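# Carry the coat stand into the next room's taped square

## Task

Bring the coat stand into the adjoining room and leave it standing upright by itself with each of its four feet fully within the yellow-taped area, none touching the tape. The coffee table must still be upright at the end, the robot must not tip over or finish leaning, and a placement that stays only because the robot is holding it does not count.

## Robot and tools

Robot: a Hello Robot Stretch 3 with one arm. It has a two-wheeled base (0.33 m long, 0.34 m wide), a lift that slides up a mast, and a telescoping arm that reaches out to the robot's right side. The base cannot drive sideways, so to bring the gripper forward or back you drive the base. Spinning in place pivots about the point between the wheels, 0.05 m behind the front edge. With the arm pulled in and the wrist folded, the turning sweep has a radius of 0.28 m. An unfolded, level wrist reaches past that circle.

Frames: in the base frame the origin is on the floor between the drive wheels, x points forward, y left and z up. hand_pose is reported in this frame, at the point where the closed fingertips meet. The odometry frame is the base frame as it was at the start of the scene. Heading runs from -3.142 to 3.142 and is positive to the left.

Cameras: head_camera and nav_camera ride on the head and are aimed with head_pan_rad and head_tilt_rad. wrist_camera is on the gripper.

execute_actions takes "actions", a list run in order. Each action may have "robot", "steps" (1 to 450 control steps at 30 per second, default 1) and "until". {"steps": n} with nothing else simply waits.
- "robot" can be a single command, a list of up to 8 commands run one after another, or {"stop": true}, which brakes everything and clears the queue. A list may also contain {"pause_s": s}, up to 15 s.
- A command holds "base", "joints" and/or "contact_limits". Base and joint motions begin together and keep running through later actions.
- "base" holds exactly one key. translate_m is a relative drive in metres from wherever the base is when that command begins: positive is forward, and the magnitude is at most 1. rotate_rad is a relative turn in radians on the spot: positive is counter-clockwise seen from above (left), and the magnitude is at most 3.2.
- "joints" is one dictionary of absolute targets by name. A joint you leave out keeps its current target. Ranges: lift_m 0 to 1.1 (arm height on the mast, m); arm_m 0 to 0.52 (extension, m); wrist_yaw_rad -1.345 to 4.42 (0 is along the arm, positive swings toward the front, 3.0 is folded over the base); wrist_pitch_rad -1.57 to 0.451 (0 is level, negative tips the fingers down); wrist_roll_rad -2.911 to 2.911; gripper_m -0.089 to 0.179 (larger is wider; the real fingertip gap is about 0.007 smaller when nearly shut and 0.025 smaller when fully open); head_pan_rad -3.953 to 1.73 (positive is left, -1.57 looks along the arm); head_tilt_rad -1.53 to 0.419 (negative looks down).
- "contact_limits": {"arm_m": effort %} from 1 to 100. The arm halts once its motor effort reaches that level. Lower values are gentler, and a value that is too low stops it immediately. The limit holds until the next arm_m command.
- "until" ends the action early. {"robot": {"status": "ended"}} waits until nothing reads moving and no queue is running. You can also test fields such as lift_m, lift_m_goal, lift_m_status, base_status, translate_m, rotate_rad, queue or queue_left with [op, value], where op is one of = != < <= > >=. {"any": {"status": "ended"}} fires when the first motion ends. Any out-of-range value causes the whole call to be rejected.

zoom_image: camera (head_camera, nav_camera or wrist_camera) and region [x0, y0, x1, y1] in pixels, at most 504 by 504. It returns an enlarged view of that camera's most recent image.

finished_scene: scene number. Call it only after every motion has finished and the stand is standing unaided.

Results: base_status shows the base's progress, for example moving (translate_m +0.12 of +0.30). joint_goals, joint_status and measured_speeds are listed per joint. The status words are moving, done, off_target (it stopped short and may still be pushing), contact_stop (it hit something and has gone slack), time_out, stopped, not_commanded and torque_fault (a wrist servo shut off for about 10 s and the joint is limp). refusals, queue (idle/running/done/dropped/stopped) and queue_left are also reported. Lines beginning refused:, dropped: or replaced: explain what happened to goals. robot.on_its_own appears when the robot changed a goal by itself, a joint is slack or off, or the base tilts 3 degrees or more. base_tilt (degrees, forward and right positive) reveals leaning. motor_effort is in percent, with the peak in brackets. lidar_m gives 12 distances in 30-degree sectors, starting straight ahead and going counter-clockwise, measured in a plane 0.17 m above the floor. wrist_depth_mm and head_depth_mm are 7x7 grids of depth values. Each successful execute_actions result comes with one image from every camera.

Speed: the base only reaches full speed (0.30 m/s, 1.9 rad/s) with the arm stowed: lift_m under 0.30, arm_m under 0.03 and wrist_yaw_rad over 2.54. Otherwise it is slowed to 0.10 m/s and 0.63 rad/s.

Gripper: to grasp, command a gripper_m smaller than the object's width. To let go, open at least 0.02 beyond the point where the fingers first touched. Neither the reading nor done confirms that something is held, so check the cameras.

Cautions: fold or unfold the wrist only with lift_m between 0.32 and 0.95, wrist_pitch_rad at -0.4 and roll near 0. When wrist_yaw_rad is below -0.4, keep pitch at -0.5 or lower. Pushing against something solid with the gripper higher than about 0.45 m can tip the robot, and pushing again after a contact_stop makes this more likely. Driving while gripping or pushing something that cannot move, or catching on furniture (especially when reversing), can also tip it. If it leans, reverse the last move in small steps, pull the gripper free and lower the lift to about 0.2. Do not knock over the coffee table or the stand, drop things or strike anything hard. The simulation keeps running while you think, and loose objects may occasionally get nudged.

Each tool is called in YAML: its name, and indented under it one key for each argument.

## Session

execute_actions:
  actions:
    - {"robot":{"joints":{"head_tilt_rad":-0.6,"lift_m":0.25}},"steps":150,"until":{"robot":{"status":"ended"}}}

Scene clock: 1.43 s.
robot.base_odometry: x=+0.000 y=+0.000 heading=+0.000 (m, m, rad; robot's odometry frame)
robot.turned_by_wheels: +0.000 (rad since the last result)
robot.turned_by_imu: +0.000 (rad since the last result)
robot.base_tilt: forward=+1.9 right=-0.1 (deg)
robot.lidar_m: 1.17 0.76 0.70 0.71 0.88 0.86 0.86 1.08 1.57 1.62 1.82 1.67
robot.head_depth_mm: 1400 1532 1682 1861 1808 1491 1272 / 1447 1585 1748 1952 1791 1487 1272 / 1516 1652 1833 2036 1790 1494 1268 / 1501 1659 1852 2052 1787 1484 1267 / 1256 1365 1500 1660 1728 1478 1262 / 1070 1149 1242 1354 1488 1466 1260 / 932 991 1058 1140 1232 1337 1260
robot.base_status: not_commanded
robot.joint_positions: lift_m=+0.251 arm_m=+0.000 wrist_yaw_rad=+2.856 wrist_pitch_rad=-0.481 wrist_roll_rad=+0.010 gripper_m=+0.037 head_pan_rad=+0.000 head_tilt_rad=-0.592
robot.joint_goals: lift_m=+0.250 arm_m=+0.000 wrist_yaw_rad=+2.856 wrist_pitch_rad=-0.481 wrist_roll_rad=+0.010 gripper_m=+0.037 head_pan_rad=+0.000 head_tilt_rad=-0.600
robot.joint_status: lift_m=done arm_m=not_commanded wrist_yaw_rad=not_commanded wrist_pitch_rad=not_commanded wrist_roll_rad=not_commanded gripper_m=not_commanded head_pan_rad=not_commanded head_tilt_rad=done
robot.measured_speeds: translate_m=+0.000 rotate_rad=+0.000 lift_m=+0.000 arm_m=+0.000 wrist_yaw_rad=+0.000 wrist_pitch_rad=+0.000 wrist_roll_rad=+0.000 head_pan_rad=+0.000 head_tilt_rad=+0.000
robot: refusals=0 queue=done queue_left=0
robot.motor_effort: left_wheel=+0(0) right_wheel=+0(0) lift_m=+12(21) arm_m=-1(1) wrist_yaw_rad=+0(1) wrist_pitch_rad=+5(5) wrist_roll_rad=+0(0) gripper_m=+0(0) head_pan_rad=+0(0) head_tilt_rad=-5(49) (%)
robot.hand_pose: x=+0.0396 y=+0.0623 z=+0.2493 quat_wxyz=(+0.265, +0.707, +0.068, +0.652) (m; robot's base frame)
robot.wrist_depth_mm: - 717 700 675 665 644 625 / - 807 779 749 723 677 675 / 705 774 766 760 740 737 720 / 592 - 607 610 611 622 634 / 499 - 524 511 514 515 515 / - - - 443 453 435 446 / - - - 382 377 384 387
pictures: head_camera (sideways: a quarter turn clockwise sets it upright), nav_camera (sideways: a quarter turn counterclockwise sets it upright), wrist_camera
Images, in order (width x height): head_camera 896x504, nav_camera 672x504, wrist_camera 644x364.

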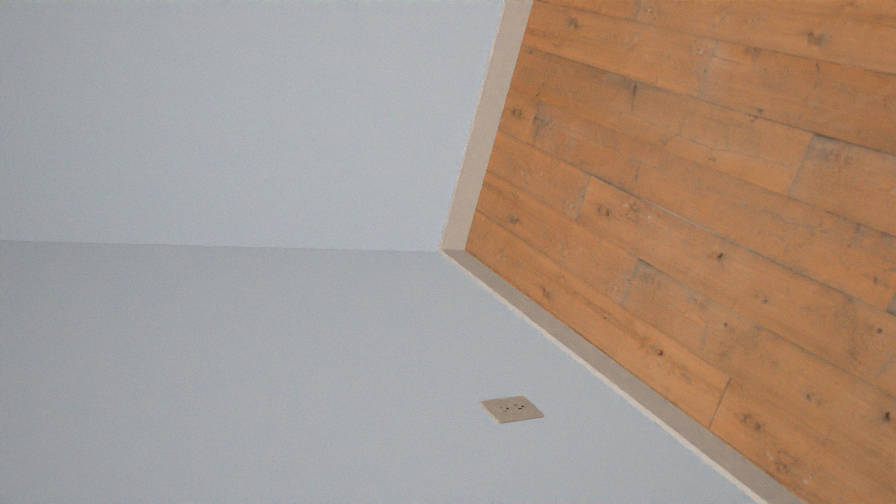

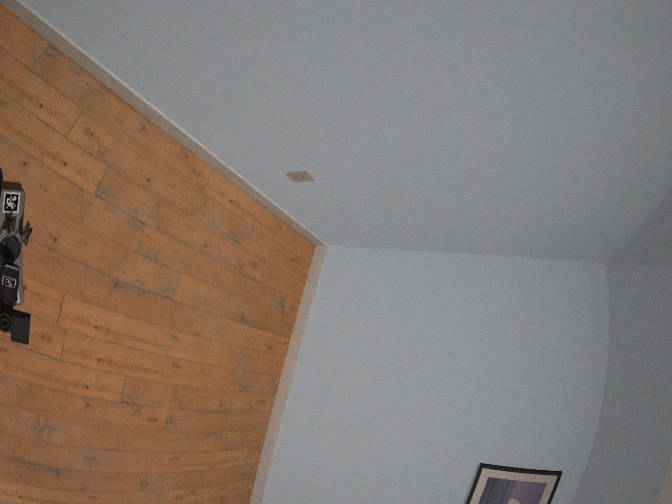

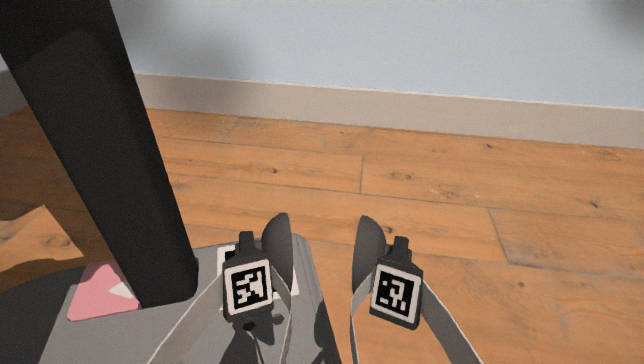

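execute_actions:
  actions:
    - {"robot":{"base":{"rotate_rad":-1.95}},"steps":150,"until":{"robot":{"status":"ended"}}}

Scene clock: 4.20 s.
robot.base_odometry: x=+0.000 y=+0.000 heading=-1.950 (m, m, rad; robot's odometry frame)
robot.turned_by_wheels: -1.950 (rad since the last result)
robot.turned_by_imu: -1.938 (rad since the last result)
robot.base_tilt: forward=+2.0 right=-0.1 (deg)
robot.lidar_m: 1.57 2.36 1.74 1.67 1.00 0.73 0.70 0.73 0.89 0.86 0.89 1.22
robot.head_depth_mm: 2660 2865 2833 2271 1805 1497 1273 / 2663 2939 3051 2265 1800 1483 1274 / 2673 2955 3058 2258 1790 1484 1271 / 2668 2967 3031 2237 1785 1477 1267 / 2648 2915 2882 2156 1786 1477 1262 / 2686 2947 2965 2222 1774 1473 1263 / 2665 2978 2969 2213 1765 1470 1255
robot.base_status: done (rotate_rad -1.9499 of -1.9500)
robot.joint_positions: lift_m=+0.251 arm_m=+0.000 wrist_yaw_rad=+2.856 wrist_pitch_rad=-0.481 wrist_roll_rad=+0.010 gripper_m=+0.037 head_pan_rad=+0.000 head_tilt_rad=-0.593
robot.joint_goals: lift_m=+0.250 arm_m=+0.000 wrist_yaw_rad=+2.856 wrist_pitch_rad=-0.481 wrist_roll_rad=+0.010 gripper_m=+0.037 head_pan_rad=+0.000 head_tilt_rad=-0.600
robot.joint_status: lift_m=done arm_m=not_commanded wrist_yaw_rad=not_commanded wrist_pitch_rad=not_commanded wrist_roll_rad=not_commanded gripper_m=not_commanded head_pan_rad=not_commanded head_tilt_rad=done
robot.measured_speeds: translate_m=+0.000 rotate_rad=+0.000 lift_m=+0.000 arm_m=+0.000 wrist_yaw_rad=+0.000 wrist_pitch_rad=+0.000 wrist_roll_rad=+0.000 head_pan_rad=+0.000 head_tilt_rad=+0.000
robot: refusals=0 queue=done queue_left=0
robot.motor_effort: left_wheel=+1(8) right_wheel=-3(6) lift_m=+12(12) arm_m=-1(1) wrist_yaw_rad=+1(0) wrist_pitch_rad=+5(5) wrist_roll_rad=+0(0) gripper_m=+0(0) head_pan_rad=+0(0) head_tilt_rad=-5(5) (%)
robot.hand_pose: x=+0.0396 y=+0.0623 z=+0.2493 quat_wxyz=(+0.265, +0.707, +0.068, +0.652) (m; robot's base frame)
robot.wrist_depth_mm: - - - - - - - / - - - - - - - / 715 751 764 766 779 782 803 / 589 - 616 614 625 629 639 / 500 - 515 523 510 522 522 / - - - 434 454 450 442 / - - - 387 374 387 389
pictures: head_camera (sideways: a quarter turn clockwise sets it upright), nav_camera (sideways: a quarter turn counterclockwise sets it upright), wrist_camera
Images, in order (width x height): head_camera 896x504, nav_camera 672x504, wrist_camera 644x364.

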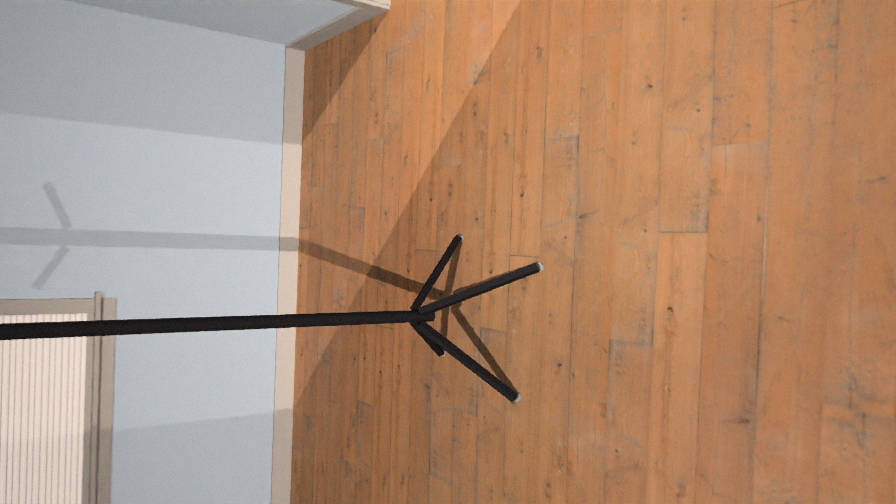

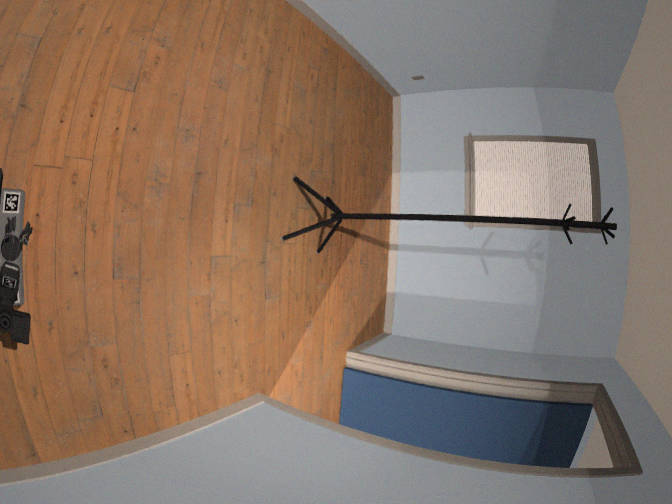

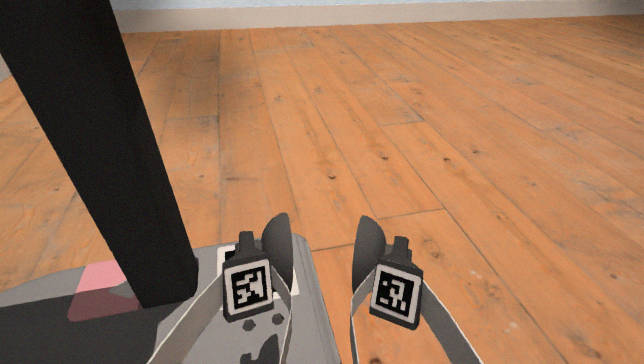

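execute_actions:
  actions:
    - {"robot":[{"base":{"rotate_rad":-0.24},"joints":{"head_pan_rad":-1.3}},{"base":{"translate_m":1}},{"base":{"translate_m":0.81}}],"steps":450,"until":{"robot":{"status":"ended"}}}

execute_actions:
  actions:
    - {"robot":[{"base":{"rotate_rad":2.21},"joints":{"head_pan_rad":-0.5,"head_tilt_rad":-1.1}},{"joints":{"lift_m":0.34,"wrist_pitch_rad":-0.4}},{"joints":{"wrist_yaw_rad":1.57,"gripper_m":0.15}},{"joints":{"wrist_pitch_rad":0,"arm_m":0.06,"lift_m":0.23}}],"steps":450,"until":{"robot":{"status":"ended"}}}

Scene clock: 16.03 s.
robot.base_odometry: x=-1.050 y=-1.474 heading=-2.190 (m, m, rad; robot's odometry frame)
robot.turned_by_wheels: -0.240 (rad since the last result)
robot.turned_by_imu: -0.238 (rad since the last result)
robot.base_tilt: forward=+2.0 right=-0.1 (deg)
robot.lidar_m: 0.91 1.31 1.54 0.68 0.53 2.47 2.47 0.83 0.65 2.68 0.91 0.68
robot.head_depth_mm: 2301 2512 2758 2270 1796 1487 1275 / 2301 2549 2764 2273 1796 1488 1275 / 2316 2544 2759 2246 1793 1480 1265 / 2322 2579 2787 2256 1781 1479 1274 / 2344 2594 2803 2234 1780 1481 1267 / 2346 2551 2613 1782 1717 1474 1259 / 1171 1209 1257 1301 1351 1377 1262
robot.base_status: done (translate_m +0.8100 of +0.8100)
robot.joint_positions: lift_m=+0.251 arm_m=+0.000 wrist_yaw_rad=+2.856 wrist_pitch_rad=-0.481 wrist_roll_rad=+0.010 gripper_m=+0.037 head_pan_rad=-1.293 head_tilt_rad=-0.593
robot.joint_goals: lift_m=+0.250 arm_m=+0.000 wrist_yaw_rad=+2.856 wrist_pitch_rad=-0.481 wrist_roll_rad=+0.010 gripper_m=+0.037 head_pan_rad=-1.300 head_tilt_rad=-0.600
robot.joint_status: lift_m=done arm_m=not_commanded wrist_yaw_rad=not_commanded wrist_pitch_rad=not_commanded wrist_roll_rad=not_commanded gripper_m=not_commanded head_pan_rad=done head_tilt_rad=done
robot.measured_speeds: translate_m=+0.000 rotate_rad=+0.000 lift_m=+0.000 arm_m=+0.000 wrist_yaw_rad=+0.000 wrist_pitch_rad=+0.000 wrist_roll_rad=+0.000 head_pan_rad=+0.000 head_tilt_rad=+0.000
robot: refusals=0 queue=done queue_left=0
robot.motor_effort: left_wheel=+2(9) right_wheel=-2(8) lift_m=+12(13) arm_m=-1(1) wrist_yaw_rad=+0(1) wrist_pitch_rad=+5(5) wrist_roll_rad=+0(0) gripper_m=+1(0) head_pan_rad=-4(42) head_tilt_rad=-5(5) (%)
robot.hand_pose: x=+0.0396 y=+0.0623 z=+0.2493 quat_wxyz=(+0.265, +0.707, +0.068, +0.652) (m; robot's base frame)
robot.wrist_depth_mm: - - - - - - - / - 958 - - - - - / 709 521 763 792 788 778 801 / 589 - 584 614 628 615 643 / 499 - 529 524 512 522 516 / - - - 440 451 446 444 / - - - 381 374 386 386
pictures: head_camera (sideways: a quarter turn clockwise sets it upright), nav_camera (sideways: a quarter turn counterclockwise sets it upright), wrist_camera
Images, in order (width x height): head_camera 896x504, nav_camera 672x504, wrist_camera 644x364.

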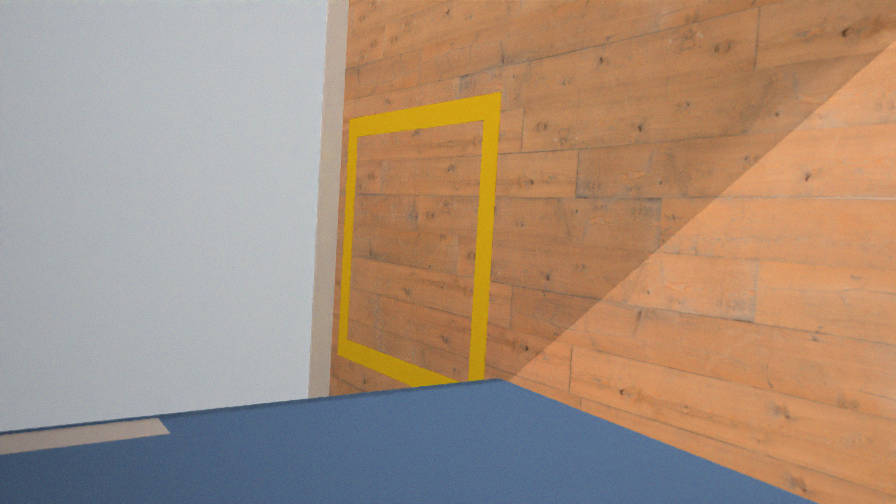

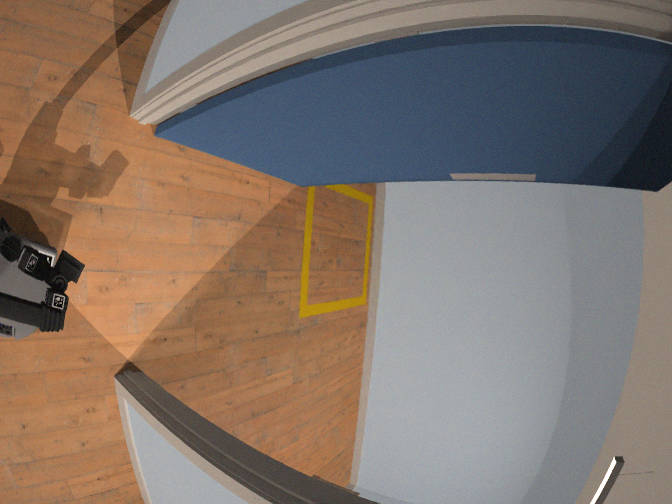

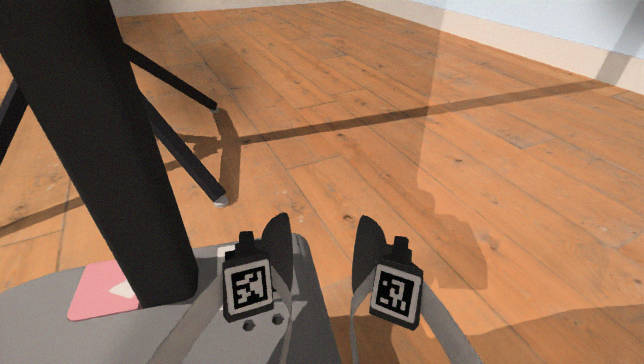

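Scene clock: 23.67 s.
robot.base_odometry: x=-1.050 y=-1.474 heading=+0.020 (m, m, rad; robot's odometry frame)
robot.turned_by_wheels: +2.210 (rad since the last result)
robot.turned_by_imu: +2.196 (rad since the last result)
robot.base_tilt: forward=+1.9 right=+0.0 (deg)
robot.lidar_m: 0.59 2.66 2.47 0.68 0.65 2.67 0.78 0.68 1.17 1.32 1.67 0.53
robot.head_depth_mm: 1950 1736 1566 1424 1304 1219 1118 / 1965 1728 1568 1426 1307 1227 1133 / 1938 1733 1572 1425 1304 1204 - / 1953 1738 1573 1402 1308 1204 - / 1955 1735 1572 1371 1305 1205 1144 / 1862 1661 1542 1406 1306 1203 1119 / 1948 1750 1567 1417 1305 1205 1118
robot.base_status: done (rotate_rad +2.2099 of +2.2100)
robot.joint_positions: lift_m=+0.231 arm_m=+0.060 wrist_yaw_rad=+1.571 wrist_pitch_rad=-0.022 wrist_roll_rad=+0.010 gripper_m=+0.150 head_pan_rad=-0.507 head_tilt_rad=-1.087
robot.joint_goals: lift_m=+0.230 arm_m=+0.060 wrist_yaw_rad=+1.570 wrist_pitch_rad=+0.000 wrist_roll_rad=+0.010 gripper_m=+0.150 head_pan_rad=-0.500 head_tilt_rad=-1.100
robot.joint_status: lift_m=done arm_m=done wrist_yaw_rad=done wrist_pitch_rad=done wrist_roll_rad=not_commanded gripper_m=done head_pan_rad=done head_tilt_rad=done
robot.measured_speeds: translate_m=+0.000 rotate_rad=+0.000 lift_m=+0.000 arm_m=+0.000 wrist_yaw_rad=+0.000 wrist_pitch_rad=+0.000 wrist_roll_rad=+0.000 head_pan_rad=+0.000 head_tilt_rad=+0.000
robot: refusals=0 queue=done queue_left=0
robot.motor_effort: left_wheel=-2(6) right_wheel=+2(9) lift_m=+11(33) arm_m=+4(7) wrist_yaw_rad=-1(3) wrist_pitch_rad=+8(9) wrist_roll_rad=+0(0) gripper_m=+0(82) head_pan_rad=+3(40) head_tilt_rad=-9(46) (%)
robot.hand_pose: x=+0.2343 y=-0.2046 z=+0.3395 quat_wxyz=(+0.503, +0.508, -0.496, +0.492) (m; robot's base frame)
robot.wrist_depth_mm: - - - - - - - / - - - - - - - / - - - - - - - / - - - - - - - / - - - 702 - - - / 754 - 750 788 754 - 816 / 581 578 609 595 619 596 620
pictures: head_camera (sideways: a quarter turn clockwise sets it upright), nav_camera (sideways: a quarter turn counterclockwise sets it upright), wrist_camera
Images, in order (width x height): head_camera 896x504, nav_camera 672x504, wrist_camera 644x364.

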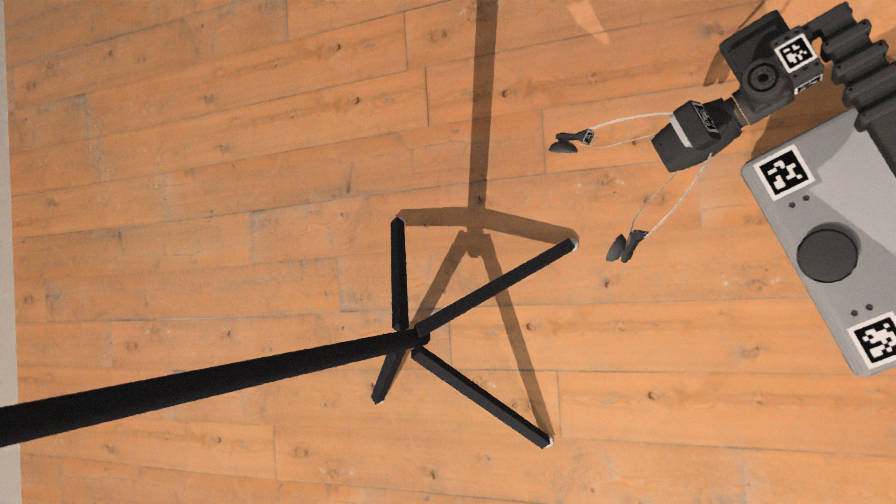

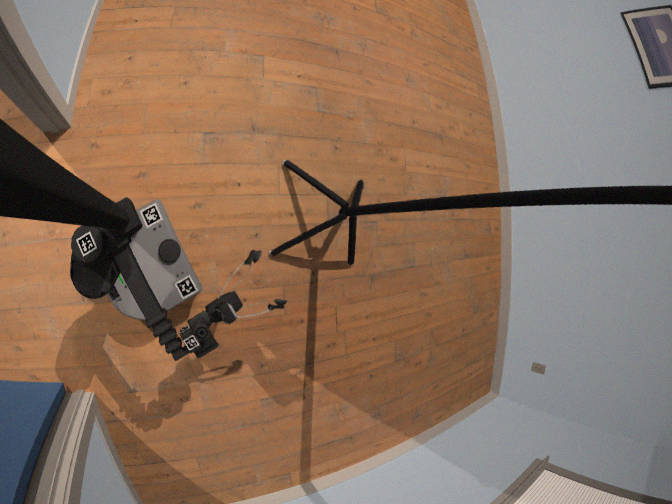

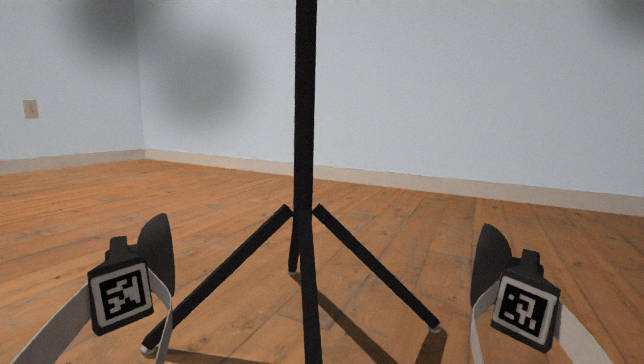

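execute_actions:
  actions:
    - {"robot":[{"base":{"rotate_rad":0.07},"joints":{"lift_m":0.26}},{"base":{"translate_m":0.4}}],"steps":450,"until":{"robot":{"status":"ended"}}}

Scene clock: 33.60 s.
robot.base_odometry: x=-0.652 y=-1.438 heading=+0.090 (m, m, rad; robot's odometry frame)
robot.turned_by_wheels: +0.070 (rad since the last result)
robot.turned_by_imu: +0.069 (rad since the last result)
robot.base_tilt: forward=+1.9 right=+0.0 (deg)
robot.lidar_m: 1.78 2.36 2.28 1.18 0.84 3.04 1.07 1.06 1.49 1.53 0.22 0.20
robot.head_depth_mm: - 311 1545 1422 1306 1215 - / 1819 1714 383 1390 1290 1218 1129 / 1818 1734 1567 1400 1065 1191 - / 1818 1736 1560 1420 1290 1190 - / 1809 1730 1564 1422 1306 1198 1140 / 1817 1732 1561 1420 1306 1209 1118 / 1825 1732 1563 1422 1303 1204 1120
robot.base_status: done (translate_m +0.4000 of +0.4000)
robot.joint_positions: lift_m=+0.259 arm_m=+0.060 wrist_yaw_rad=+1.571 wrist_pitch_rad=-0.021 wrist_roll_rad=+0.010 gripper_m=+0.150 head_pan_rad=-0.507 head_tilt_rad=-1.087
robot.joint_goals: lift_m=+0.260 arm_m=+0.060 wrist_yaw_rad=+1.570 wrist_pitch_rad=+0.000 wrist_roll_rad=+0.010 gripper_m=+0.150 head_pan_rad=-0.500 head_tilt_rad=-1.100
robot.joint_status: lift_m=done arm_m=done wrist_yaw_rad=done wrist_pitch_rad=done wrist_roll_rad=not_commanded gripper_m=done head_pan_rad=done head_tilt_rad=done
robot.measured_speeds: translate_m=+0.000 rotate_rad=+0.000 lift_m=+0.000 arm_m=+0.000 wrist_yaw_rad=+0.000 wrist_pitch_rad=+0.000 wrist_roll_rad=+0.000 head_pan_rad=+0.000 head_tilt_rad=+0.000
robot: refusals=0 queue=done queue_left=0
robot.motor_effort: left_wheel=-2(5) right_wheel=+2(6) lift_m=+33(34) arm_m=+4(4) wrist_yaw_rad=+0(1) wrist_pitch_rad=+9(9) wrist_roll_rad=+0(0) gripper_m=+0(0) head_pan_rad=+3(3) head_tilt_rad=-9(8) (%)
robot.hand_pose: x=+0.2343 y=-0.2046 z=+0.3686 quat_wxyz=(+0.503, +0.508, -0.497, +0.492) (m; robot's base frame)
robot.wrist_depth_mm: - - - 106 - - - / - - - 109 - - - / - - - 112 - - - / - - - 116 - - - / - - - 120 - - - / 828 - 852 124 866 - 899 / 631 643 643 129 659 624 672
pictures: head_camera (sideways: a quarter turn clockwise sets it upright), nav_camera (sideways: a quarter turn counterclockwise sets it upright), wrist_camera
Images, in order (width x height): head_camera 896x504, nav_camera 672x504, wrist_camera 644x364.

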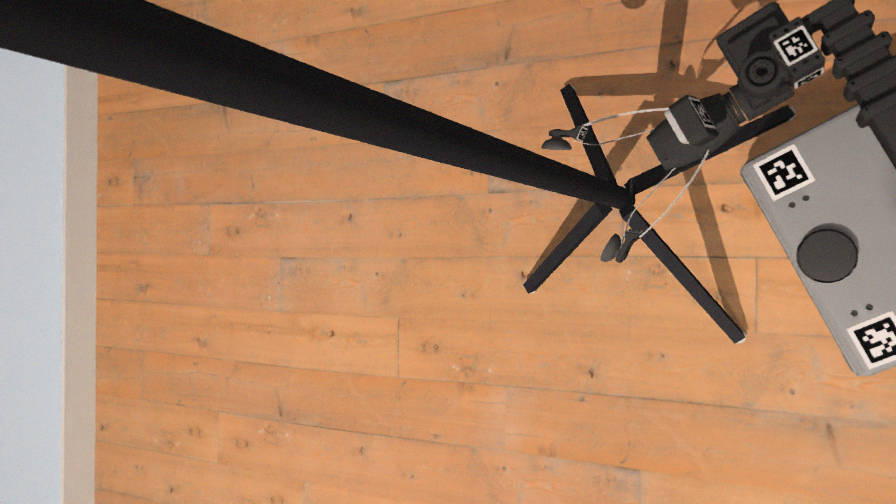

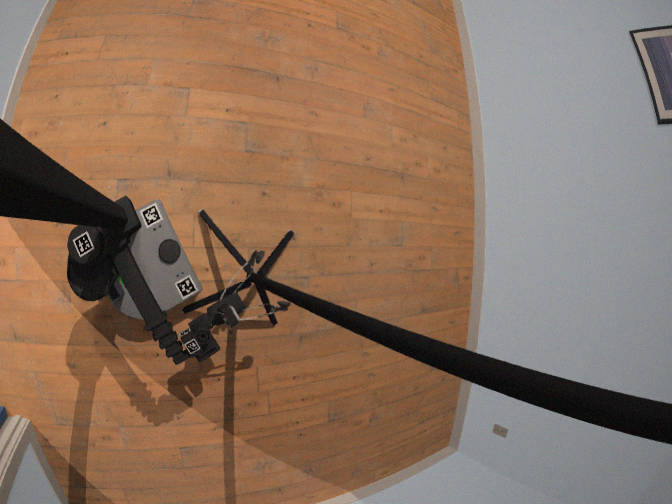

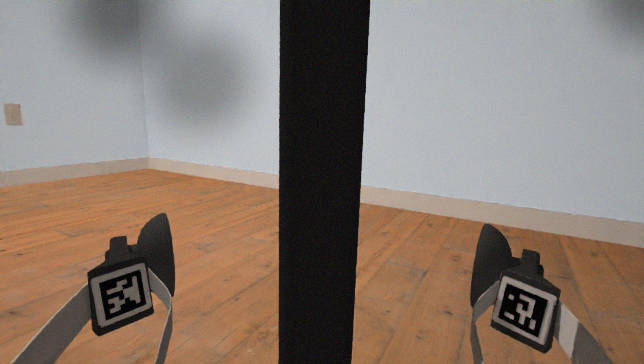

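execute_actions:
  actions:
    - {"robot":[{"joints":{"gripper_m":-0.01,"head_pan_rad":-2.2,"head_tilt_rad":-1.2}},{"base":{"rotate_rad":-0.49}},{"base":{"translate_m":-0.45},"joints":{"wrist_yaw_rad":1.57}}],"steps":450,"until":{"robot":{"status":"ended"}}}

Scene clock: 46.30 s.
robot.base_odometry: x=-1.066 y=-1.263 heading=-0.399 (m, m, rad; robot's odometry frame)
robot.turned_by_wheels: -0.489 (rad since the last result)
robot.turned_by_imu: -0.480 (rad since the last result)
robot.base_tilt: forward=+2.0 right=+0.0 (deg)
robot.lidar_m: 0.47 2.27 2.37 1.35 0.46 0.45 2.58 0.95 0.80 1.28 1.55 0.46
robot.head_depth_mm: 1169 1521 1462 1353 1251 - - / 1065 1387 1460 1355 1272 - - / 975 1238 1461 1355 1282 - 1112 / 944 1166 1430 1356 1005 - 1121 / 898 1120 1427 1359 1250 1173 1131 / 1016 1461 1457 1356 1281 1167 1125 / 1411 1571 1456 1355 1271 1184 1127
robot.base_status: done (translate_m -0.4500 of -0.4500)
robot.joint_positions: lift_m=+0.259 arm_m=+0.060 wrist_yaw_rad=+1.661 wrist_pitch_rad=+0.016 wrist_roll_rad=-0.082 gripper_m=+0.001 head_pan_rad=-2.197 head_tilt_rad=-1.189
robot.joint_goals: lift_m=+0.260 arm_m=+0.060 wrist_yaw_rad=+1.681 wrist_pitch_rad=+0.000 wrist_roll_rad=-0.082 gripper_m=+0.000 head_pan_rad=-2.200 head_tilt_rad=-1.200
robot.joint_status: lift_m=done arm_m=done wrist_yaw_rad=off_target wrist_pitch_rad=done wrist_roll_rad=not_commanded gripper_m=done head_pan_rad=done head_tilt_rad=done
robot.measured_speeds: translate_m=+0.000 rotate_rad=+0.000 lift_m=+0.000 arm_m=+0.000 wrist_yaw_rad=+0.000 wrist_pitch_rad=+0.000 wrist_roll_rad=+0.000 head_pan_rad=+0.000 head_tilt_rad=+0.000
robot: refusals=0 queue=dropped queue_left=0
robot.on_its_own: wrist_yaw_rad is held at +1.681, not at your +1.570, by its stall guard, which is not easing now; gripper_m is held at +0.000, not at your -0.010, by its stall guard, which is still easing; wrist_yaw_rad is at rest, and its effort (+23) is outside its rest range (-12 to +12)
robot.motor_effort: left_wheel=+0(16) right_wheel=+0(30) lift_m=+45(54) arm_m=+0(6) wrist_yaw_rad=+23(100) wrist_pitch_rad=-7(96) wrist_roll_rad=+51(65) gripper_m=-28(90) head_pan_rad=-1(44) head_tilt_rad=-8(24) (%)
robot.hand_pose: x=+0.2342 y=-0.1818 z=+0.3776 quat_wxyz=(+0.492, +0.496, -0.461, +0.547) (m; robot's base frame)
robot.wrist_depth_mm: - - - - - - - / - - - - - - - / - - - - - - - / - - - - - - - / - - 55 - 307 - - / - - - 68 126 948 - / - - - 66 654 795 852
pictures: head_camera (sideways: a quarter turn clockwise sets it upright), nav_camera (sideways: a quarter turn counterclockwise sets it upright), wrist_camera
Images, in order (width x height): head_camera 896x504, nav_camera 672x504, wrist_camera 644x364.

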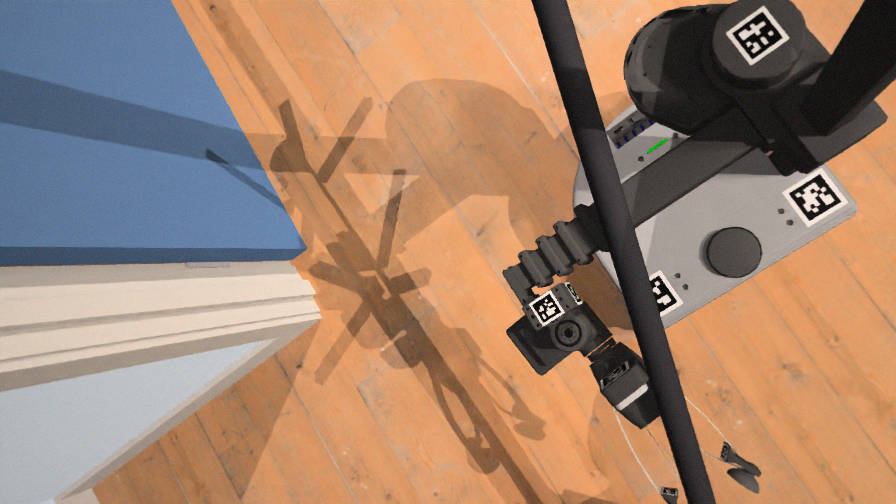

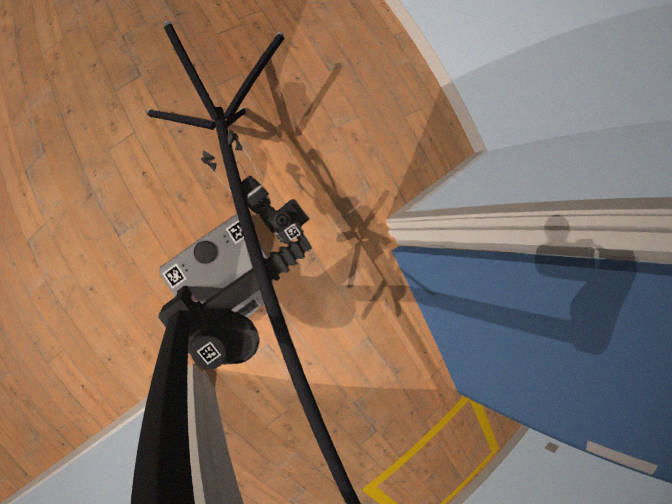

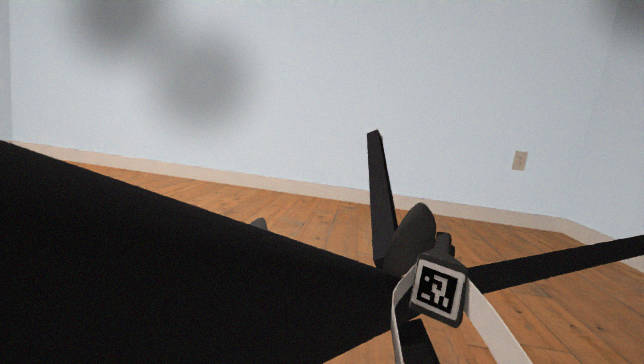

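execute_actions:
  actions:
    - {"robot":[{"joints":{"gripper_m":0.08,"head_pan_rad":-0.8}},{"base":{"translate_m":-0.1},"joints":{"lift_m":0.6,"wrist_yaw_rad":1.66}}],"steps":300,"until":{"robot":{"status":"ended"}}}

Scene clock: 51.00 s.
robot.base_odometry: x=-1.159 y=-1.224 heading=-0.399 (m, m, rad; robot's odometry frame)
robot.turned_by_wheels: +0.000 (rad since the last result)
robot.turned_by_imu: +0.000 (rad since the last result)
robot.base_tilt: forward=+1.9 right=-0.1 (deg)
robot.lidar_m: 0.46 2.38 2.36 0.95 0.38 0.41 2.48 0.94 0.76 0.91 1.55 2.11
robot.head_depth_mm: 1681 1581 1457 1358 1273 1181 1127 / 1711 1574 1456 1352 1286 - 669 / 1711 1573 1456 1353 1291 731 696 / 1717 1569 1448 1357 1272 787 - / 1713 1573 1462 1362 1264 1190 1119 / 1718 1577 1459 1348 1264 1197 1129 / 1708 1572 1457 1344 1270 1195 1127
robot.base_status: done (translate_m -0.1000 of -0.1000)
robot.joint_positions: lift_m=+0.241 arm_m=+0.060 wrist_yaw_rad=+1.662 wrist_pitch_rad=-0.015 wrist_roll_rad=-0.104 gripper_m=+0.080 head_pan_rad=-0.807 head_tilt_rad=-1.189
robot.joint_goals: lift_m=+0.241 arm_m=+0.060 wrist_yaw_rad=+1.660 wrist_pitch_rad=+0.000 wrist_roll_rad=-0.104 gripper_m=+0.080 head_pan_rad=-0.800 head_tilt_rad=-1.200
robot.joint_status: lift_m=contact_stop arm_m=done wrist_yaw_rad=done wrist_pitch_rad=done wrist_roll_rad=not_commanded gripper_m=done head_pan_rad=done head_tilt_rad=done
robot.measured_speeds: translate_m=+0.000 rotate_rad=+0.000 lift_m=-0.008 arm_m=+0.000 wrist_yaw_rad=+0.000 wrist_pitch_rad=+0.000 wrist_roll_rad=+0.000 head_pan_rad=+0.000 head_tilt_rad=+0.000
robot: refusals=0 queue=dropped queue_left=0
robot.on_its_own: wrist_roll_rad is held at -0.099, not at its first target +0.010, by its stall guard, which is not easing now; lift_m is slack since a contact_stop, until your next command for it (your +0.600 is given up)
robot.motor_effort: left_wheel=+0(4) right_wheel=+1(6) lift_m=+28(53) arm_m=-3(3) wrist_yaw_rad=-1(27) wrist_pitch_rad=+6(15) wrist_roll_rad=+3(51) gripper_m=+0(77) head_pan_rad=+4(43) head_tilt_rad=-7(8) (%)
robot.hand_pose: x=+0.2334 y=-0.1819 z=+0.3517 quat_wxyz=(+0.505, +0.498, -0.447, +0.545) (m; robot's base frame)
robot.wrist_depth_mm: - - - - - - - / - - - - - - - / 143 215 - - - - - / - - 332 - - - - / 909 966 - - - - - / 664 715 765 820 830 - - / 545 574 570 640 668 710 787
pictures: head_camera (sideways: a quarter turn clockwise sets it upright), nav_camera (sideways: a quarter turn counterclockwise sets it upright), wrist_camera
Images, in order (width x height): head_camera 896x504, nav_camera 672x504, wrist_camera 644x364.

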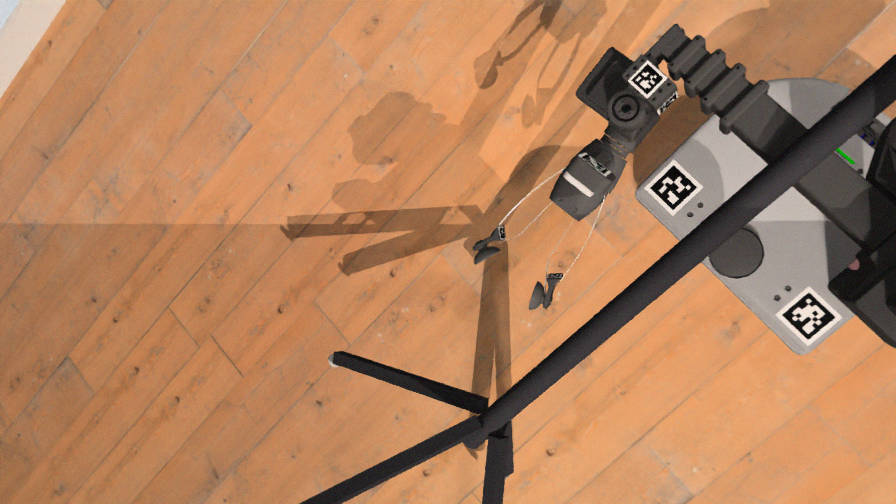

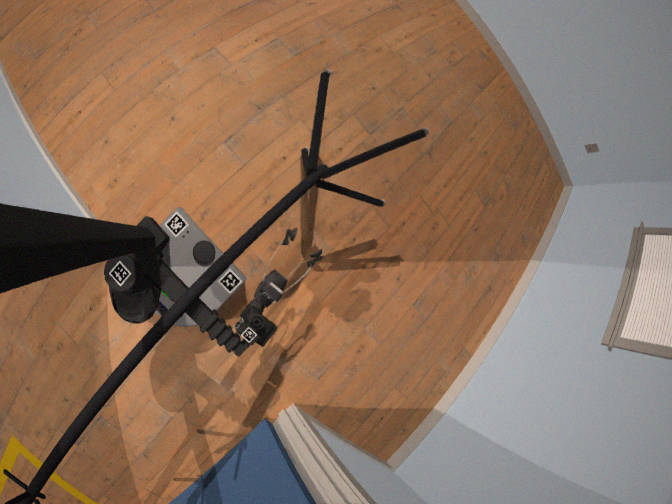

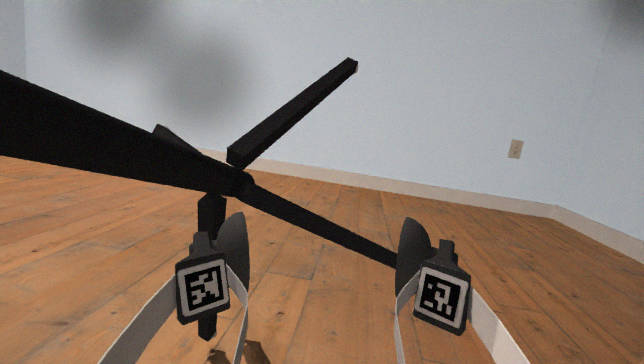

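execute_actions:
  actions:
    - {"robot":{"base":{"translate_m":-0.4},"joints":{"lift_m":0.24,"wrist_roll_rad":0,"head_pan_rad":-0.2,"head_tilt_rad":-1.0}},"steps":300,"until":{"robot":{"status":"ended"}}}

Scene clock: 56.43 s.
robot.base_odometry: x=-1.527 y=-1.069 heading=-0.399 (m, m, rad; robot's odometry frame)
robot.turned_by_wheels: +0.000 (rad since the last result)
robot.turned_by_imu: +0.000 (rad since the last result)
robot.base_tilt: forward=+1.9 right=-0.1 (deg)
robot.lidar_m: 0.50 2.79 0.30 0.30 1.71 2.16 2.08 0.93 0.69 0.67 1.55 0.52
robot.head_depth_mm: 2241 1913 1691 1496 1354 1228 1132 / 2247 1937 1684 1506 1350 1228 1121 / 2250 1922 1680 1480 1325 1221 1134 / 2245 1934 1680 1495 1124 1195 1108 / 2235 1923 1683 1474 1330 1222 1122 / 2226 1926 1672 1493 1347 1226 1124 / 2237 1915 1682 1491 1346 1221 1107
robot.base_status: done (translate_m -0.4000 of -0.4000)
robot.joint_positions: lift_m=+0.203 arm_m=+0.060 wrist_yaw_rad=+1.661 wrist_pitch_rad=-0.017 wrist_roll_rad=-0.005 gripper_m=+0.080 head_pan_rad=-0.207 head_tilt_rad=-1.001
robot.joint_goals: lift_m=+0.203 arm_m=+0.060 wrist_yaw_rad=+1.660 wrist_pitch_rad=+0.000 wrist_roll_rad=+0.000 gripper_m=+0.080 head_pan_rad=-0.200 head_tilt_rad=-1.000
robot.joint_status: lift_m=contact_stop arm_m=done wrist_yaw_rad=done wrist_pitch_rad=done wrist_roll_rad=done gripper_m=done head_pan_rad=done head_tilt_rad=done
robot.measured_speeds: translate_m=+0.000 rotate_rad=+0.000 lift_m=-0.005 arm_m=+0.000 wrist_yaw_rad=+0.000 wrist_pitch_rad=+0.000 wrist_roll_rad=+0.000 head_pan_rad=+0.000 head_tilt_rad=+0.000
robot: refusals=0 queue=dropped queue_left=0
robot.on_its_own: lift_m is slack since a contact_stop, until your next command for it (your +0.240 is given up)
robot.motor_effort: left_wheel=+1(5) right_wheel=+1(5) lift_m=+26(51) arm_m=-3(3) wrist_yaw_rad=-1(2) wrist_pitch_rad=+7(6) wrist_roll_rad=+3(4) gripper_m=+0(1) head_pan_rad=+3(34) head_tilt_rad=+1(21) (%)
robot.hand_pose: x=+0.2334 y=-0.1821 z=+0.3131 quat_wxyz=(+0.483, +0.525, -0.471, +0.519) (m; robot's base frame)
robot.wrist_depth_mm: - - - - - - - / - - - - - - - / - - - - - - - / 131 167 413 - - - - / 950 942 940 - - - - / 693 713 711 707 764 791 825 / 539 559 554 578 565 595 592
pictures: head_camera (sideways: a quarter turn clockwise sets it upright), nav_camera (sideways: a quarter turn counterclockwise sets it upright), wrist_camera
Images, in order (width x height): head_camera 896x504, nav_camera 672x504, wrist_camera 644x364.

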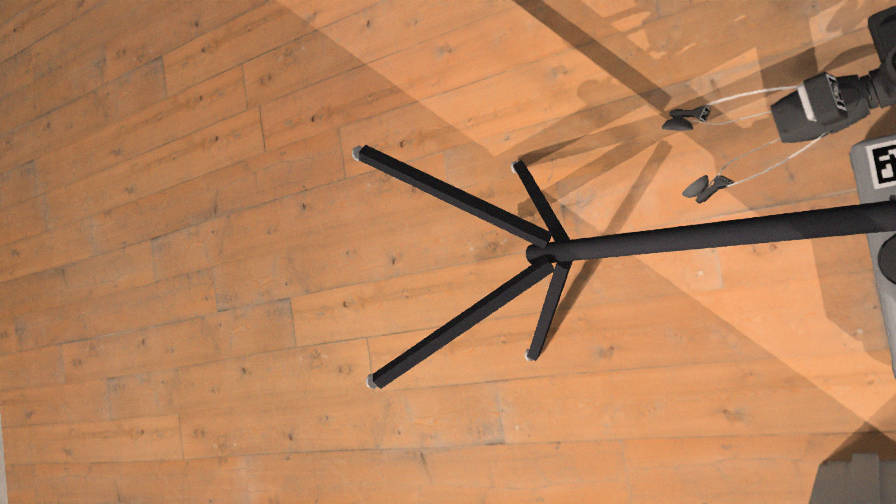

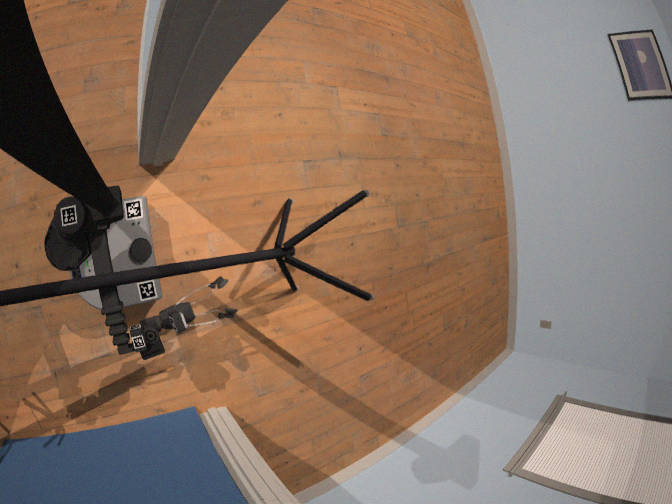

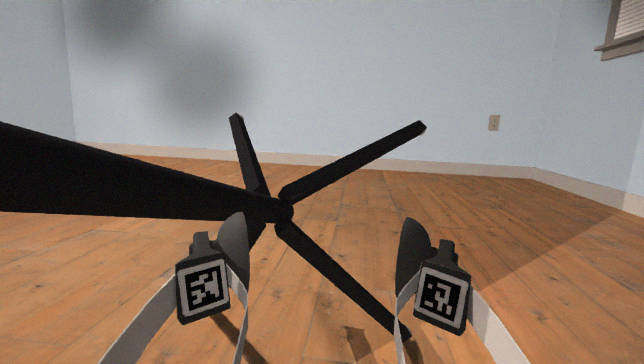

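execute_actions:
  actions:
    - {"robot":{"base":{"translate_m":-0.7},"joints":{"lift_m":0.19,"head_pan_rad":-3.9,"head_tilt_rad":-0.8}},"steps":300,"until":{"robot":{"status":"ended"}}}

Scene clock: 64.97 s.
robot.base_odometry: x=-2.172 y=-0.797 heading=-0.399 (m, m, rad; robot's odometry frame)
robot.turned_by_wheels: +0.000 (rad since the last result)
robot.turned_by_imu: +0.000 (rad since the last result)
robot.base_tilt: forward=+1.9 right=-0.1 (deg)
robot.lidar_m: 0.51 0.80 1.06 1.66 1.97 1.43 1.37 1.43 0.67 0.65 0.68 0.53
robot.head_depth_mm: - - - - - 1298 1171 / 2023 2364 2182 - - - 1147 / 1832 2133 2115 1753 1501 1337 - / 1682 1930 2056 1753 1490 1304 1182 / 1555 1751 1972 1745 1491 1305 1202 / 1441 1608 1837 1742 1494 1311 1178 / 1350 1494 1684 1730 1488 1307 1159
robot.base_status: done (translate_m -0.7000 of -0.7000)
robot.joint_positions: lift_m=+0.190 arm_m=+0.060 wrist_yaw_rad=+1.661 wrist_pitch_rad=-0.017 wrist_roll_rad=-0.005 gripper_m=+0.080 head_pan_rad=-3.893 head_tilt_rad=-0.803
robot.joint_goals: lift_m=+0.190 arm_m=+0.060 wrist_yaw_rad=+1.660 wrist_pitch_rad=+0.000 wrist_roll_rad=+0.000 gripper_m=+0.080 head_pan_rad=-3.900 head_tilt_rad=-0.800
robot.joint_status: lift_m=done arm_m=done wrist_yaw_rad=done wrist_pitch_rad=done wrist_roll_rad=done gripper_m=done head_pan_rad=done head_tilt_rad=done
robot.measured_speeds: translate_m=+0.000 rotate_rad=+0.000 lift_m=+0.000 arm_m=+0.000 wrist_yaw_rad=+0.000 wrist_pitch_rad=+0.000 wrist_roll_rad=+0.000 head_pan_rad=+0.000 head_tilt_rad=+0.000
robot: refusals=0 queue=done queue_left=0
robot.motor_effort: left_wheel=+0(3) right_wheel=+0(4) lift_m=+28(29) arm_m=-3(3) wrist_yaw_rad=-1(1) wrist_pitch_rad=+7(6) wrist_roll_rad=+3(3) gripper_m=+1(0) head_pan_rad=-4(43) head_tilt_rad=+2(24) (%)
robot.hand_pose: x=+0.2334 y=-0.1821 z=+0.2999 quat_wxyz=(+0.483, +0.525, -0.471, +0.519) (m; robot's base frame)
robot.wrist_depth_mm: 685 709 - - - - - / 711 700 - - - - - / 721 723 - - - - - / 151 198 384 - - - 741 / 780 753 - - - - 711 / 681 687 677 670 717 743 650 / 527 529 537 557 558 574 562
pictures: head_camera (sideways: a quarter turn clockwise sets it upright), nav_camera (sideways: a quarter turn counterclockwise sets it upright), wrist_camera
Images, in order (width x height): head_camera 896x504, nav_camera 672x504, wrist_camera 644x364.

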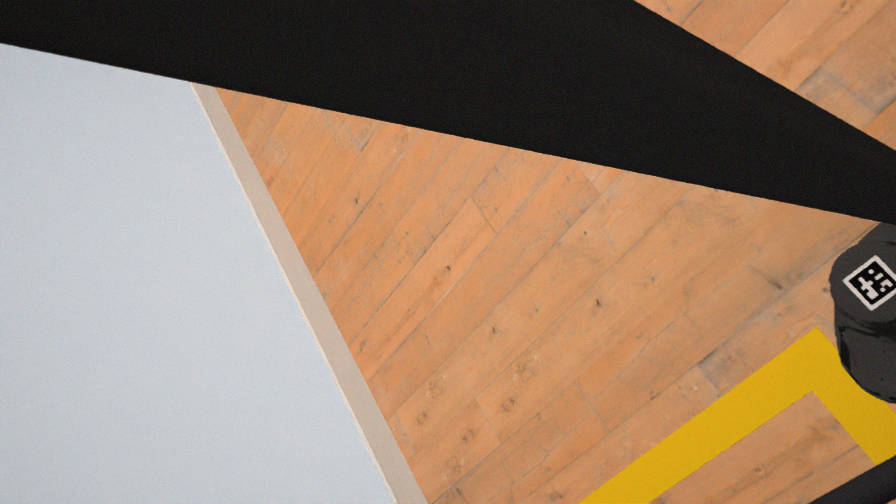

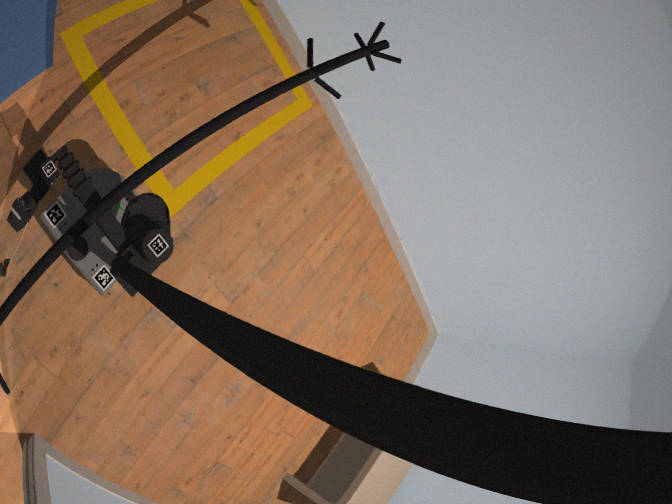

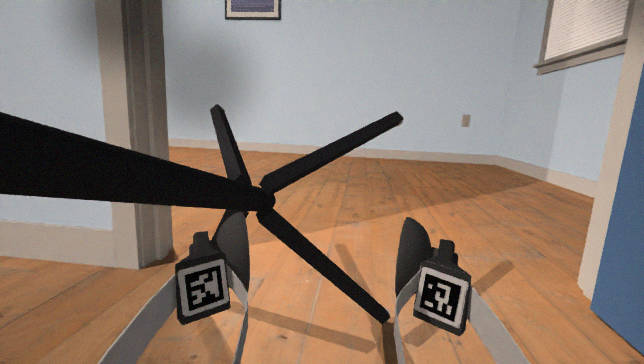

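execute_actions:
  actions:
    - {"robot":[{"base":{"rotate_rad":-0.7},"joints":{"head_pan_rad":-1.5,"head_tilt_rad":-1.4}},{"base":{"translate_m":-0.15}}],"steps":300,"until":{"robot":{"status":"ended"}}}

Scene clock: 69.97 s.
robot.base_odometry: x=-2.240 y=-0.663 heading=-1.099 (m, m, rad; robot's odometry frame)
robot.turned_by_wheels: -0.700 (rad since the last result)
robot.turned_by_imu: -0.698 (rad since the last result)
robot.base_tilt: forward=+2.0 right=+0.0 (deg)
robot.lidar_m: 0.93 0.61 0.88 1.05 2.02 1.62 1.41 1.26 1.27 1.54 0.75 0.75
robot.head_depth_mm: 1406 1362 1323 1268 1245 1198 1171 / 1402 1360 1323 1285 - - 1182 / 1413 1367 1326 1278 - - 1173 / 1411 1367 1323 1279 850 1198 1174 / 1409 1365 1324 1284 1239 1211 1173 / 1407 1362 1321 1287 1247 1213 1177 / 1027 1189 1327 1288 1248 1209 1180
robot.base_status: done (translate_m -0.1500 of -0.1500)
robot.joint_positions: lift_m=+0.190 arm_m=+0.060 wrist_yaw_rad=+1.661 wrist_pitch_rad=-0.017 wrist_roll_rad=-0.005 gripper_m=+0.080 head_pan_rad=-1.507 head_tilt_rad=-1.384
robot.joint_goals: lift_m=+0.190 arm_m=+0.060 wrist_yaw_rad=+1.660 wrist_pitch_rad=+0.000 wrist_roll_rad=+0.000 gripper_m=+0.080 head_pan_rad=-1.500 head_tilt_rad=-1.400
robot.joint_status: lift_m=done arm_m=done wrist_yaw_rad=done wrist_pitch_rad=done wrist_roll_rad=done gripper_m=done head_pan_rad=done head_tilt_rad=done
robot.measured_speeds: translate_m=+0.000 rotate_rad=+0.000 lift_m=+0.000 arm_m=+0.000 wrist_yaw_rad=+0.000 wrist_pitch_rad=+0.000 wrist_roll_rad=+0.000 head_pan_rad=+0.000 head_tilt_rad=+0.000
robot: refusals=0 queue=done queue_left=0
robot.motor_effort: left_wheel=+2(5) right_wheel=-4(8) lift_m=+29(28) arm_m=-3(3) wrist_yaw_rad=-2(1) wrist_pitch_rad=+7(6) wrist_roll_rad=+3(3) gripper_m=+0(0) head_pan_rad=+3(43) head_tilt_rad=-11(53) (%)
robot.hand_pose: x=+0.2334 y=-0.1821 z=+0.2999 quat_wxyz=(+0.483, +0.525, -0.471, +0.519) (m; robot's base frame)
robot.wrist_depth_mm: - - - 958 680 534 422 / - - - - 700 538 433 / - - - - 713 535 438 / 509 - - - 697 544 442 / 971 893 - 946 761 549 439 / 680 686 667 719 717 530 451 / 526 533 534 554 554 519 450
pictures: head_camera (sideways: a quarter turn clockwise sets it upright), nav_camera (sideways: a quarter turn counterclockwise sets it upright), wrist_camera
Images, in order (width x height): head_camera 896x504, nav_camera 672x504, wrist_camera 644x364.

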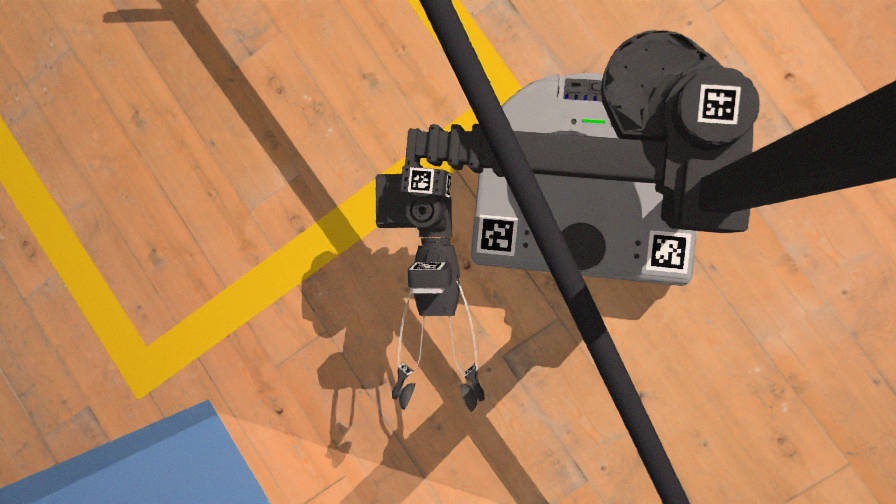

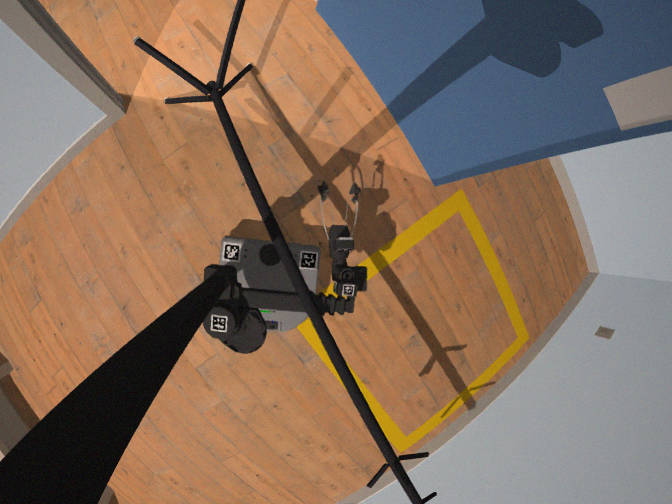

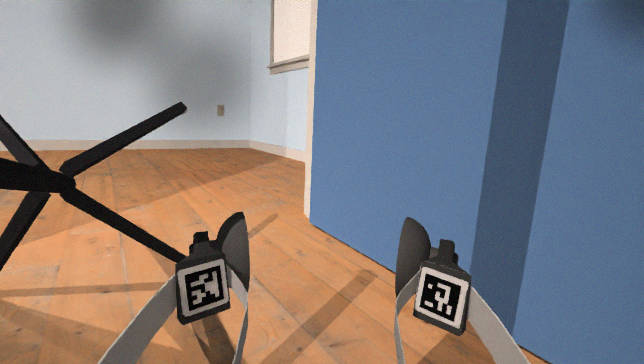

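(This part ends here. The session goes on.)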